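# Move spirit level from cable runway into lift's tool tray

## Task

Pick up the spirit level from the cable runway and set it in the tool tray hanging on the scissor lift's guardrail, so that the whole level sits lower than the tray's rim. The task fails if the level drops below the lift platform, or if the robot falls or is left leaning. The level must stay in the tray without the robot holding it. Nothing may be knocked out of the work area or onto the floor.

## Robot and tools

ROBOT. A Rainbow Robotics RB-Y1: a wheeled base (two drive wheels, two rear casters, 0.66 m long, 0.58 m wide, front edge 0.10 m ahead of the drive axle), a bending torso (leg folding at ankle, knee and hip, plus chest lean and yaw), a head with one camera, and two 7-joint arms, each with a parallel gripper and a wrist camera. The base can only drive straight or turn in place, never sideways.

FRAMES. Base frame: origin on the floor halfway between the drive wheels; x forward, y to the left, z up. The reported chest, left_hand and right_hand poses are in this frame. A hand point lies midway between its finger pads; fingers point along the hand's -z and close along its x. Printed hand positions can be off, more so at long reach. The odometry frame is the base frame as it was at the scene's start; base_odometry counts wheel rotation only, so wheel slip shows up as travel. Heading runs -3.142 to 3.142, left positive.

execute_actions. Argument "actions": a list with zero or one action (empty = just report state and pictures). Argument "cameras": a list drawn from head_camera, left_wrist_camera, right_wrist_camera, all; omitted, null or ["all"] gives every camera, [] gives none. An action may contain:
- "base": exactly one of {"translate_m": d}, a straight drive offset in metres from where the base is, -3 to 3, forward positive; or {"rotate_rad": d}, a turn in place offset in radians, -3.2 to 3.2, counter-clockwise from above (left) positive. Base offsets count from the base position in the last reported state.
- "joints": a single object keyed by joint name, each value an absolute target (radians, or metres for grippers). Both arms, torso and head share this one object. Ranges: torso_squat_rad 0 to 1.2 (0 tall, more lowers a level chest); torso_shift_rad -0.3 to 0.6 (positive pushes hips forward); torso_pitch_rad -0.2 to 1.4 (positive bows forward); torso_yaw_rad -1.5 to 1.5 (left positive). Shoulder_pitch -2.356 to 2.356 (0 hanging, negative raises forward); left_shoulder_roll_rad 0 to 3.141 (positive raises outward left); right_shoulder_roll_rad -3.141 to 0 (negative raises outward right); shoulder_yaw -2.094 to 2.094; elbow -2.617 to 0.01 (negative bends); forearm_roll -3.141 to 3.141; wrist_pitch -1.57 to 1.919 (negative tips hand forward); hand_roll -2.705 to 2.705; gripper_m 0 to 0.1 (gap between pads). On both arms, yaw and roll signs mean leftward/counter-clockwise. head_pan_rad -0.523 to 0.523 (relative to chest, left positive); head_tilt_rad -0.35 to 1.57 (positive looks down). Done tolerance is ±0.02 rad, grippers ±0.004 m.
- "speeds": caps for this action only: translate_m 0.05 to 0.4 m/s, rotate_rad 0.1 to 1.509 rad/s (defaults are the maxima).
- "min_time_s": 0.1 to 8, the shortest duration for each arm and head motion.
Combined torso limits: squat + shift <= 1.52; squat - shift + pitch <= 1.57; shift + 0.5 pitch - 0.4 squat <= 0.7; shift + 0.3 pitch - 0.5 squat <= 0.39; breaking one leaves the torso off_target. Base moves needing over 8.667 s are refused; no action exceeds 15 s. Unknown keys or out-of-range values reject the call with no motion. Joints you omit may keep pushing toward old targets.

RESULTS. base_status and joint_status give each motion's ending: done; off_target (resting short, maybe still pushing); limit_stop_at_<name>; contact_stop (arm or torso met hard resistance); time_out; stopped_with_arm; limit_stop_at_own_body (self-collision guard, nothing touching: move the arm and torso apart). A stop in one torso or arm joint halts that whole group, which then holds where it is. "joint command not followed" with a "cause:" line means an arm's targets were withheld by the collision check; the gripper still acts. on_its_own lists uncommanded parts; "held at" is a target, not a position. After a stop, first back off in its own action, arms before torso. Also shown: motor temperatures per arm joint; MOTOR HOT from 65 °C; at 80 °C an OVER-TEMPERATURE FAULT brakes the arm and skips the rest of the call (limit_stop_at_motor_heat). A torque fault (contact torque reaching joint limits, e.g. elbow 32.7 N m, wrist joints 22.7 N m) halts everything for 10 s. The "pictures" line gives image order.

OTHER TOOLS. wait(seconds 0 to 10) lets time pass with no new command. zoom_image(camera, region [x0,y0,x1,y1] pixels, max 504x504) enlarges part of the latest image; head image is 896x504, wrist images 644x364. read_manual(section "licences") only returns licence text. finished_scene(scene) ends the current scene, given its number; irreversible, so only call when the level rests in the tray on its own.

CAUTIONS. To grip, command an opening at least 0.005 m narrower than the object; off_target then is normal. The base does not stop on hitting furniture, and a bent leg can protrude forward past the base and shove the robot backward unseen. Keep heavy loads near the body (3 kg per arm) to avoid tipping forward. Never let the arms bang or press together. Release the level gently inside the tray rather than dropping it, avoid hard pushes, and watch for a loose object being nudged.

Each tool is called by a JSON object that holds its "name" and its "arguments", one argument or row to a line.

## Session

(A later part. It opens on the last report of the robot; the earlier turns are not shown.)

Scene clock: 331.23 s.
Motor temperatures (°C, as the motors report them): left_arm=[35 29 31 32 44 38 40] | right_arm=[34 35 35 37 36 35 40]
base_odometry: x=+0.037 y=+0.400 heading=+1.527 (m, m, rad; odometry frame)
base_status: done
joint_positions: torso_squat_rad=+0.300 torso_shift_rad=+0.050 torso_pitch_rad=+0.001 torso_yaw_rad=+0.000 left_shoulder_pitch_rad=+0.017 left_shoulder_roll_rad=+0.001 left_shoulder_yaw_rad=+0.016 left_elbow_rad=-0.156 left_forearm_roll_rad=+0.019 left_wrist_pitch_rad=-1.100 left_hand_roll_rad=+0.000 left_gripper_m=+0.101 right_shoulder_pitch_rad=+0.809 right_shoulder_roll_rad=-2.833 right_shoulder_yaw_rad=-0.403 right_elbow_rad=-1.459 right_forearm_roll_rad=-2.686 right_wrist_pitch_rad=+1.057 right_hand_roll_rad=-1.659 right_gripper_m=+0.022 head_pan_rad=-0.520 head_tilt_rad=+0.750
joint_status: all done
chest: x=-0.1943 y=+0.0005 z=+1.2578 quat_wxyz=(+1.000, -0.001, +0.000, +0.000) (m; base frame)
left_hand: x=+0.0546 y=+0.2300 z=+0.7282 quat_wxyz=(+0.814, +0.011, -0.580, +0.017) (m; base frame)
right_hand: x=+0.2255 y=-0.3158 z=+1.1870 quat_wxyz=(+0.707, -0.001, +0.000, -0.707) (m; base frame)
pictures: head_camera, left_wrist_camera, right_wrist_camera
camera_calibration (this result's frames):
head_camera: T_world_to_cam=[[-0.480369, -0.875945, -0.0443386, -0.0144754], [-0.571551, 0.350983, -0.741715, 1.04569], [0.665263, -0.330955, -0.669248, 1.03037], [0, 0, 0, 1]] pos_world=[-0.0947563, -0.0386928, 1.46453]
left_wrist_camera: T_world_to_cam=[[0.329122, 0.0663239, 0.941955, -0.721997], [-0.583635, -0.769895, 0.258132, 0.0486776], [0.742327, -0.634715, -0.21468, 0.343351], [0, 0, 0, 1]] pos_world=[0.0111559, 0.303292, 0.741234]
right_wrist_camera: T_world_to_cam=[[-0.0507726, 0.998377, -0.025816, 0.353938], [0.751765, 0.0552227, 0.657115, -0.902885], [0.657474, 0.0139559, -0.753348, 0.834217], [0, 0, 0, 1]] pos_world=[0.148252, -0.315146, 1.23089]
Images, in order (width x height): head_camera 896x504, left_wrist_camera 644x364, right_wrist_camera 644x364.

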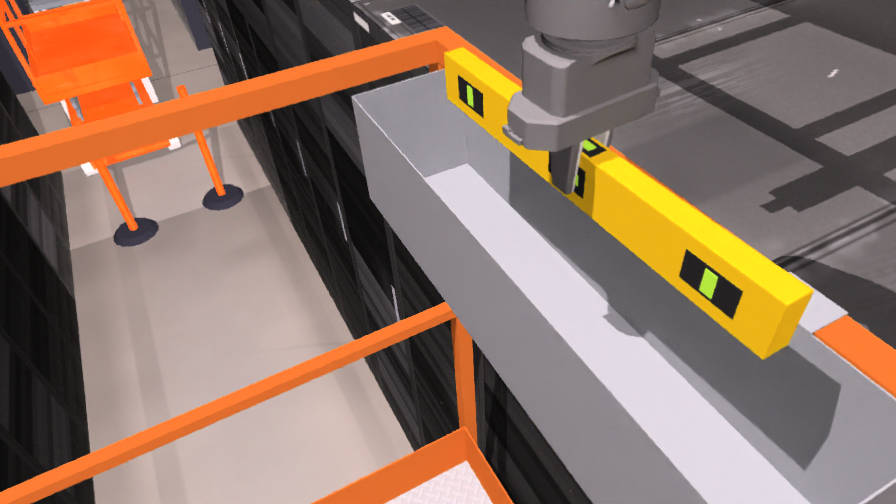

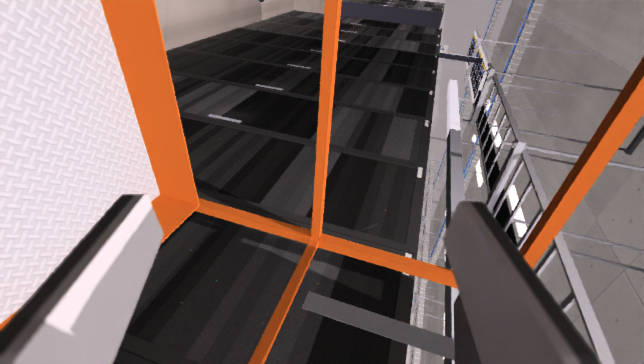

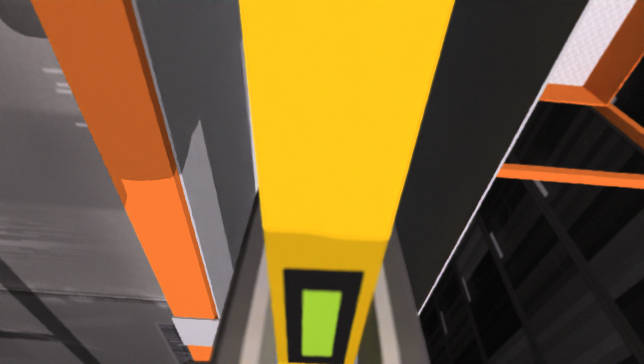

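{"name": "zoom_image", "arguments": {
  "camera": "right_wrist_camera",
  "region": [100, 0, 300, 250]
}}

{"name": "zoom_image", "arguments": {
  "camera": "right_wrist_camera",
  "region": [400, 0, 620, 250]
}}

Region (100, 0, 300, 250) of right_wrist_camera's 644x364 image, scaled by 2.016, with more detail than that image has; it fills the left 403 columns of this view, and the rest is white.

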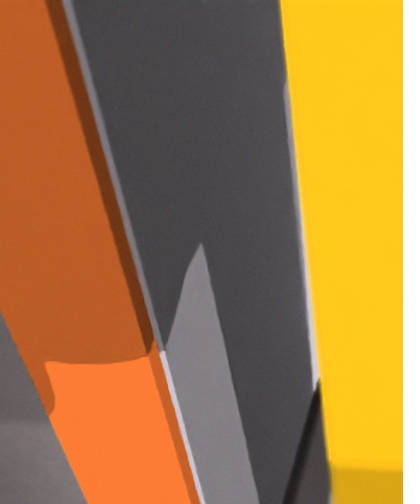

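Region (400, 0, 620, 250) of right_wrist_camera's 644x364 image, scaled by 2.016, with more detail than that image has; it fills the left 444 columns of this view, and the rest is white.

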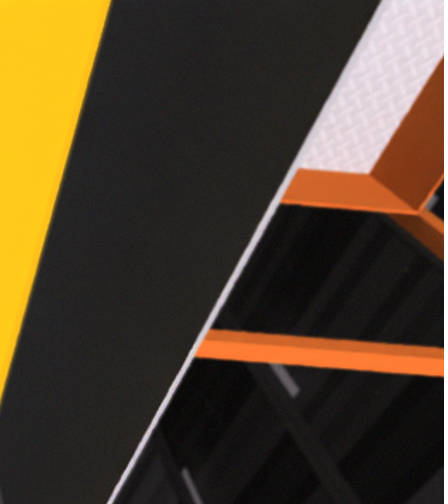

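{"name": "execute_actions", "arguments": {
  "actions": [
    {"joints": {"torso_yaw_rad": 0.017, "right_hand_roll_rad": -1.699, "torso_squat_rad": 0.61}}
  ],
  "cameras": ["head_camera", "right_wrist_camera"]
}}

Scene clock: 357.60 s.
Motor temperatures (°C, as the motors report them): left_arm=[35 29 31 32 44 38 40] | right_arm=[35 35 35 37 36 35 40]
base_odometry: x=+0.037 y=+0.400 heading=+1.527 (m, m, rad; odometry frame)
base_status: not commanded
joint_positions: torso_squat_rad=+0.610 torso_shift_rad=+0.050 torso_pitch_rad=+0.001 torso_yaw_rad=+0.017 left_shoulder_pitch_rad=+0.017 left_shoulder_roll_rad=+0.001 left_shoulder_yaw_rad=+0.016 left_elbow_rad=-0.156 left_forearm_roll_rad=+0.019 left_wrist_pitch_rad=-1.100 left_hand_roll_rad=+0.000 left_gripper_m=+0.101 right_shoulder_pitch_rad=+0.809 right_shoulder_roll_rad=-2.833 right_shoulder_yaw_rad=-0.403 right_elbow_rad=-1.459 right_forearm_roll_rad=-2.686 right_wrist_pitch_rad=+1.057 right_hand_roll_rad=-1.699 right_gripper_m=+0.022 head_pan_rad=-0.520 head_tilt_rad=+0.750
joint_status: all done
chest: x=-0.1992 y=+0.0005 z=+1.1630 quat_wxyz=(+1.000, -0.001, +0.000, +0.008) (m; base frame)
left_hand: x=+0.0459 y=+0.2342 z=+0.6334 quat_wxyz=(+0.814, +0.016, -0.580, +0.024) (m; base frame)
right_hand: x=+0.2259 y=-0.3087 z=+1.0923 quat_wxyz=(+0.699, -0.001, +0.000, -0.715) (m; base frame)
pictures: head_camera, right_wrist_camera
camera_calibration (this result's frames):
head_camera: T_world_to_cam=[[-0.465458, -0.883953, -0.0444526, -0.0179363], [-0.577263, 0.341271, -0.741823, 0.971553], [0.670907, -0.319627, -0.66912, 0.971085], [0, 0, 0, 1]] pos_world=[-0.099015, -0.0370331, 1.3697]
right_wrist_camera: T_world_to_cam=[[-0.027734, 0.999281, -0.025869, 0.33953], [0.75266, 0.0379057, 0.657317, -0.847098], [0.657825, -0.00124058, -0.75317, 0.757464], [0, 0, 0, 1]] pos_world=[0.148715, -0.306236, 1.13609]
Images, in order (width x height): head_camera 896x504, right_wrist_camera 644x364.

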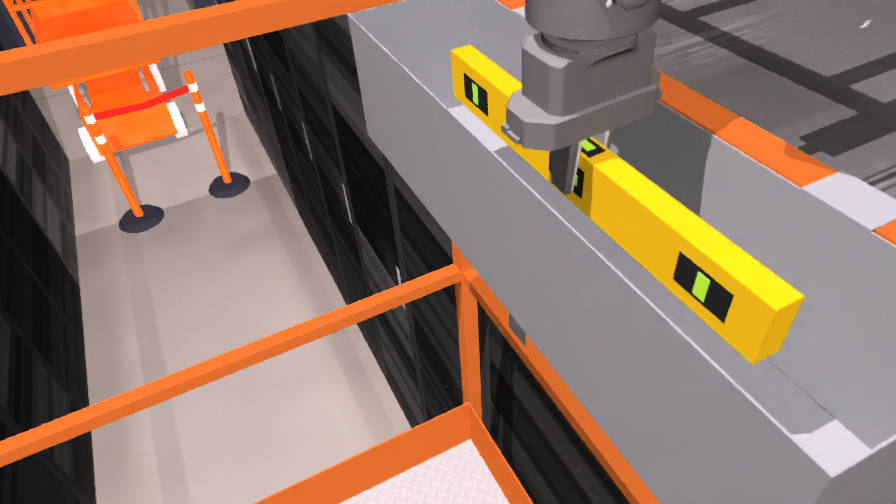

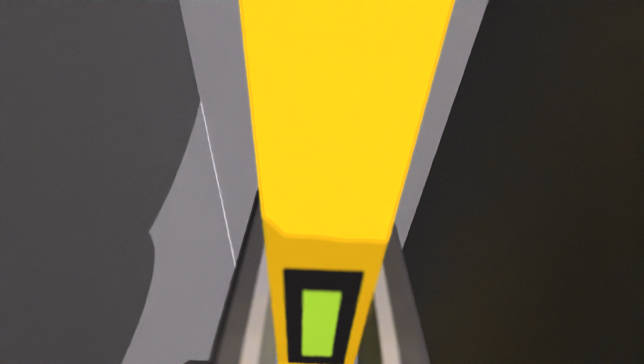

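{"name": "execute_actions", "arguments": {
  "actions": [
    {"joints": {"torso_squat_rad": 0.782, "head_tilt_rad": 0.55}}
  ],
  "cameras": ["head_camera", "right_wrist_camera"]
}}

Scene clock: 366.53 s.
Motor temperatures (°C, as the motors report them): left_arm=[35 29 31 32 44 38 40] | right_arm=[35 35 35 37 36 35 40]
base_odometry: x=+0.037 y=+0.400 heading=+1.527 (m, m, rad; odometry frame)
base_status: not commanded
joint_positions: torso_squat_rad=+0.782 torso_shift_rad=+0.050 torso_pitch_rad=+0.001 torso_yaw_rad=+0.017 left_shoulder_pitch_rad=+0.017 left_shoulder_roll_rad=+0.001 left_shoulder_yaw_rad=+0.016 left_elbow_rad=-0.156 left_forearm_roll_rad=+0.019 left_wrist_pitch_rad=-1.100 left_hand_roll_rad=+0.000 left_gripper_m=+0.101 right_shoulder_pitch_rad=+0.809 right_shoulder_roll_rad=-2.833 right_shoulder_yaw_rad=-0.403 right_elbow_rad=-1.459 right_forearm_roll_rad=-2.686 right_wrist_pitch_rad=+1.057 right_hand_roll_rad=-1.699 right_gripper_m=+0.022 head_pan_rad=-0.520 head_tilt_rad=+0.550
joint_status: all done
chest: x=-0.2030 y=+0.0005 z=+1.0860 quat_wxyz=(+1.000, -0.001, +0.000, +0.008) (m; base frame)
left_hand: x=+0.0420 y=+0.2342 z=+0.5564 quat_wxyz=(+0.814, +0.016, -0.580, +0.024) (m; base frame)
right_hand: x=+0.2220 y=-0.3087 z=+1.0153 quat_wxyz=(+0.699, -0.001, +0.000, -0.715) (m; base frame)
pictures: head_camera, right_wrist_camera
camera_calibration (this result's frames):
head_camera: T_world_to_cam=[[-0.457816, -0.888151, -0.0398991, -0.0276466], [-0.436506, 0.26365, -0.860204, 1.08999], [0.774511, -0.376399, -0.508386, 0.73424], [0, 0, 0, 1]] pos_world=[-0.105544, -0.0355641, 1.30979]
right_wrist_camera: T_world_to_cam=[[-0.0277482, 0.99928, -0.0258694, 0.337452], [0.75264, 0.0379167, 0.657339, -0.793604], [0.657847, -0.00123035, -0.753151, 0.701996], [0, 0, 0, 1]] pos_world=[0.144856, -0.306254, 1.05911]
Images, in order (width x height): head_camera 896x504, right_wrist_camera 644x364.

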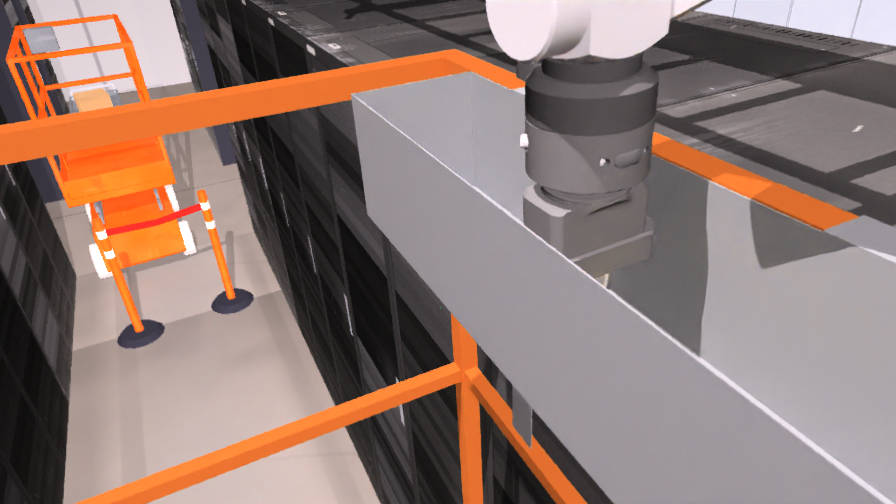

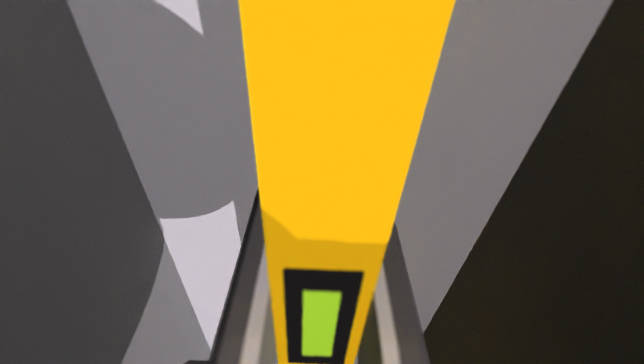

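{"name": "execute_actions", "arguments": {
  "actions": [
    {"joints": {"torso_squat_rad": 0.801}}
  ],
  "cameras": ["right_wrist_camera"]
}}

{"name": "execute_actions", "arguments": {
  "actions": [
    {"joints": {"right_gripper_m": 0.05}}
  ],
  "cameras": ["right_wrist_camera"]
}}

Scene clock: 372.67 s.
Motor temperatures (°C, as the motors report them): left_arm=[35 29 31 32 44 38 40] | right_arm=[35 35 35 37 36 35 40]
base_odometry: x=+0.037 y=+0.400 heading=+1.527 (m, m, rad; odometry frame)
base_status: not commanded
joint_positions: torso_squat_rad=+0.801 torso_shift_rad=+0.050 torso_pitch_rad=+0.001 torso_yaw_rad=+0.017 left_shoulder_pitch_rad=+0.017 left_shoulder_roll_rad=+0.001 left_shoulder_yaw_rad=+0.016 left_elbow_rad=-0.156 left_forearm_roll_rad=+0.019 left_wrist_pitch_rad=-1.100 left_hand_roll_rad=+0.000 left_gripper_m=+0.101 right_shoulder_pitch_rad=+0.809 right_shoulder_roll_rad=-2.833 right_shoulder_yaw_rad=-0.403 right_elbow_rad=-1.459 right_forearm_roll_rad=-2.686 right_wrist_pitch_rad=+1.057 right_hand_roll_rad=-1.699 right_gripper_m=+0.022 head_pan_rad=-0.520 head_tilt_rad=+0.550
joint_status: all done
chest: x=-0.2035 y=+0.0005 z=+1.0765 quat_wxyz=(+1.000, -0.001, +0.000, +0.008) (m; base frame)
left_hand: x=+0.0416 y=+0.2342 z=+0.5469 quat_wxyz=(+0.814, +0.016, -0.580, +0.024) (m; base frame)
right_hand: x=+0.2216 y=-0.3087 z=+1.0058 quat_wxyz=(+0.699, -0.001, +0.000, -0.715) (m; base frame)
pictures: right_wrist_camera
camera_calibration (this result's frames):
right_wrist_camera: T_world_to_cam=[[-0.0277473, 0.99928, -0.0258675, 0.337196], [0.752665, 0.0379147, 0.657312, -0.787006], [0.657819, -0.00123089, -0.753175, 0.695215], [0, 0, 0, 1]] pos_world=[0.144382, -0.306258, 1.04965]
Images, in order (width x height): right_wrist_camera 644x364.

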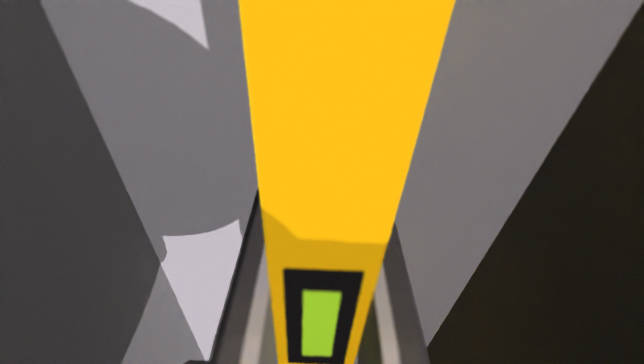

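Scene clock: 373.57 s.
Motor temperatures (°C, as the motors report them): left_arm=[35 29 31 32 44 38 40] | right_arm=[35 35 35 37 36 35 40]
base_odometry: x=+0.037 y=+0.400 heading=+1.527 (m, m, rad; odometry frame)
base_status: not commanded
joint_positions: torso_squat_rad=+0.801 torso_shift_rad=+0.050 torso_pitch_rad=+0.001 torso_yaw_rad=+0.017 left_shoulder_pitch_rad=+0.017 left_shoulder_roll_rad=+0.001 left_shoulder_yaw_rad=+0.016 left_elbow_rad=-0.156 left_forearm_roll_rad=+0.019 left_wrist_pitch_rad=-1.100 left_hand_roll_rad=+0.000 left_gripper_m=+0.101 right_shoulder_pitch_rad=+0.809 right_shoulder_roll_rad=-2.833 right_shoulder_yaw_rad=-0.403 right_elbow_rad=-1.459 right_forearm_roll_rad=-2.686 right_wrist_pitch_rad=+1.057 right_hand_roll_rad=-1.699 right_gripper_m=+0.050 head_pan_rad=-0.520 head_tilt_rad=+0.550
joint_status: all done
chest: x=-0.2035 y=+0.0005 z=+1.0765 quat_wxyz=(+1.000, -0.001, +0.000, +0.008) (m; base frame)
left_hand: x=+0.0416 y=+0.2342 z=+0.5469 quat_wxyz=(+0.814, +0.016, -0.580, +0.024) (m; base frame)
right_hand: x=+0.2216 y=-0.3087 z=+1.0058 quat_wxyz=(+0.699, -0.001, +0.000, -0.715) (m; base frame)
pictures: right_wrist_camera
camera_calibration (this result's frames):
right_wrist_camera: T_world_to_cam=[[-0.0277497, 0.99928, -0.0258677, 0.337195], [0.752659, 0.0379167, 0.657318, -0.787014], [0.657826, -0.00122916, -0.753169, 0.69521], [0, 0, 0, 1]] pos_world=[0.144383, -0.306257, 1.04965]
Images, in order (width x height): right_wrist_camera 644x364.

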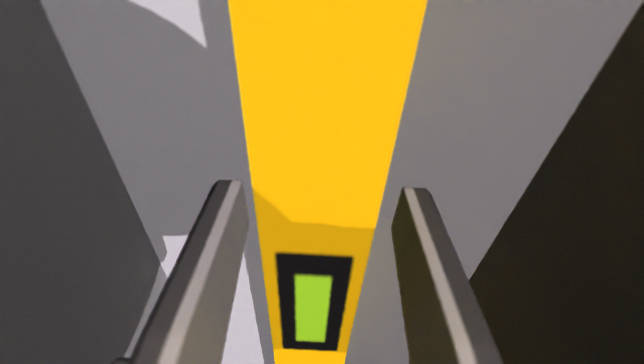

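{"name": "execute_actions", "arguments": {
  "actions": [
    {"joints": {"torso_squat_rad": 0.42, "head_tilt_rad": 0.8}}
  ],
  "cameras": ["head_camera", "right_wrist_camera"]
}}

Scene clock: 378.37 s.
Motor temperatures (°C, as the motors report them): left_arm=[35 29 31 32 44 38 40] | right_arm=[35 35 35 37 36 35 40]
base_odometry: x=+0.037 y=+0.400 heading=+1.527 (m, m, rad; odometry frame)
base_status: not commanded
joint_positions: torso_squat_rad=+0.420 torso_shift_rad=+0.050 torso_pitch_rad=+0.001 torso_yaw_rad=+0.017 left_shoulder_pitch_rad=+0.017 left_shoulder_roll_rad=+0.001 left_shoulder_yaw_rad=+0.016 left_elbow_rad=-0.156 left_forearm_roll_rad=+0.019 left_wrist_pitch_rad=-1.100 left_hand_roll_rad=+0.000 left_gripper_m=+0.101 right_shoulder_pitch_rad=+0.809 right_shoulder_roll_rad=-2.833 right_shoulder_yaw_rad=-0.403 right_elbow_rad=-1.459 right_forearm_roll_rad=-2.686 right_wrist_pitch_rad=+1.057 right_hand_roll_rad=-1.699 right_gripper_m=+0.050 head_pan_rad=-0.520 head_tilt_rad=+0.800
joint_status: all done
chest: x=-0.1958 y=+0.0005 z=+1.2283 quat_wxyz=(+1.000, -0.001, +0.000, +0.008) (m; base frame)
left_hand: x=+0.0491 y=+0.2342 z=+0.6986 quat_wxyz=(+0.814, +0.016, -0.580, +0.024) (m; base frame)
right_hand: x=+0.2293 y=-0.3086 z=+1.1576 quat_wxyz=(+0.699, -0.001, +0.000, -0.715) (m; base frame)
pictures: head_camera, right_wrist_camera
camera_calibration (this result's frames):
head_camera: T_world_to_cam=[[-0.467486, -0.882844, -0.0452071, -0.0126992], [-0.609144, 0.358772, -0.707266, 0.967053], [0.640625, -0.303099, -0.7055, 1.05918], [0, 0, 0, 1]] pos_world=[-0.095399, -0.0371263, 1.43064]
right_wrist_camera: T_world_to_cam=[[-0.0277962, 0.999279, -0.0258747, 0.341286], [0.75263, 0.0379563, 0.657349, -0.892624], [0.657857, -0.00120231, -0.753142, 0.804386], [0, 0, 0, 1]] pos_world=[0.152131, -0.306192, 1.20141]
Images, in order (width x height): head_camera 896x504, right_wrist_camera 644x364.

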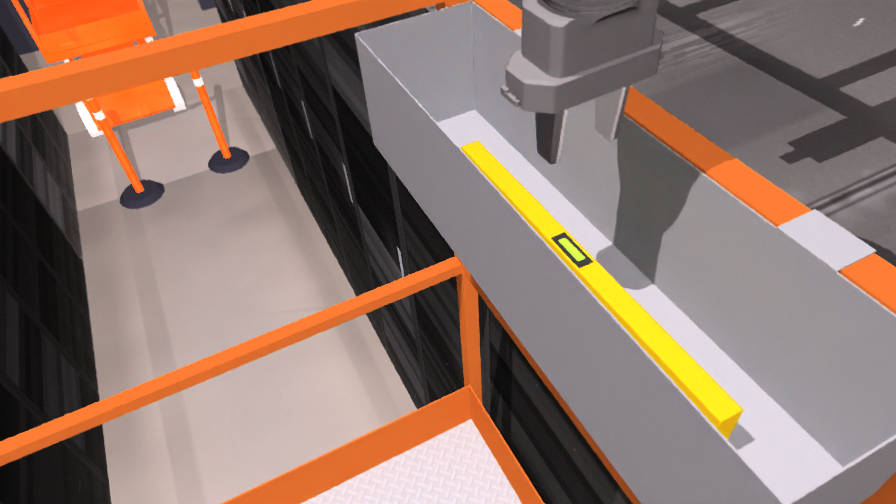

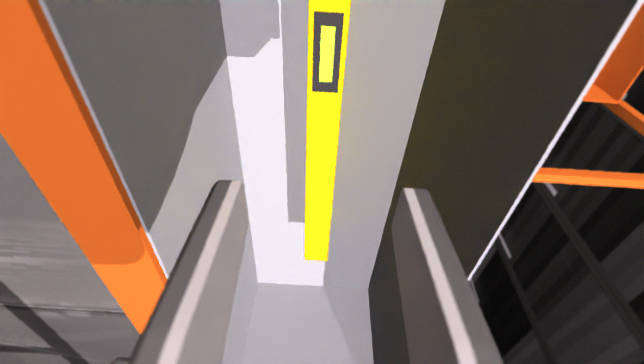

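The level is resting on the tray floor, below the rim, and the gripper is clear of it.

{"name": "finished_scene", "arguments": {
  "scene": 1
}}

The scene is finished: the task was done.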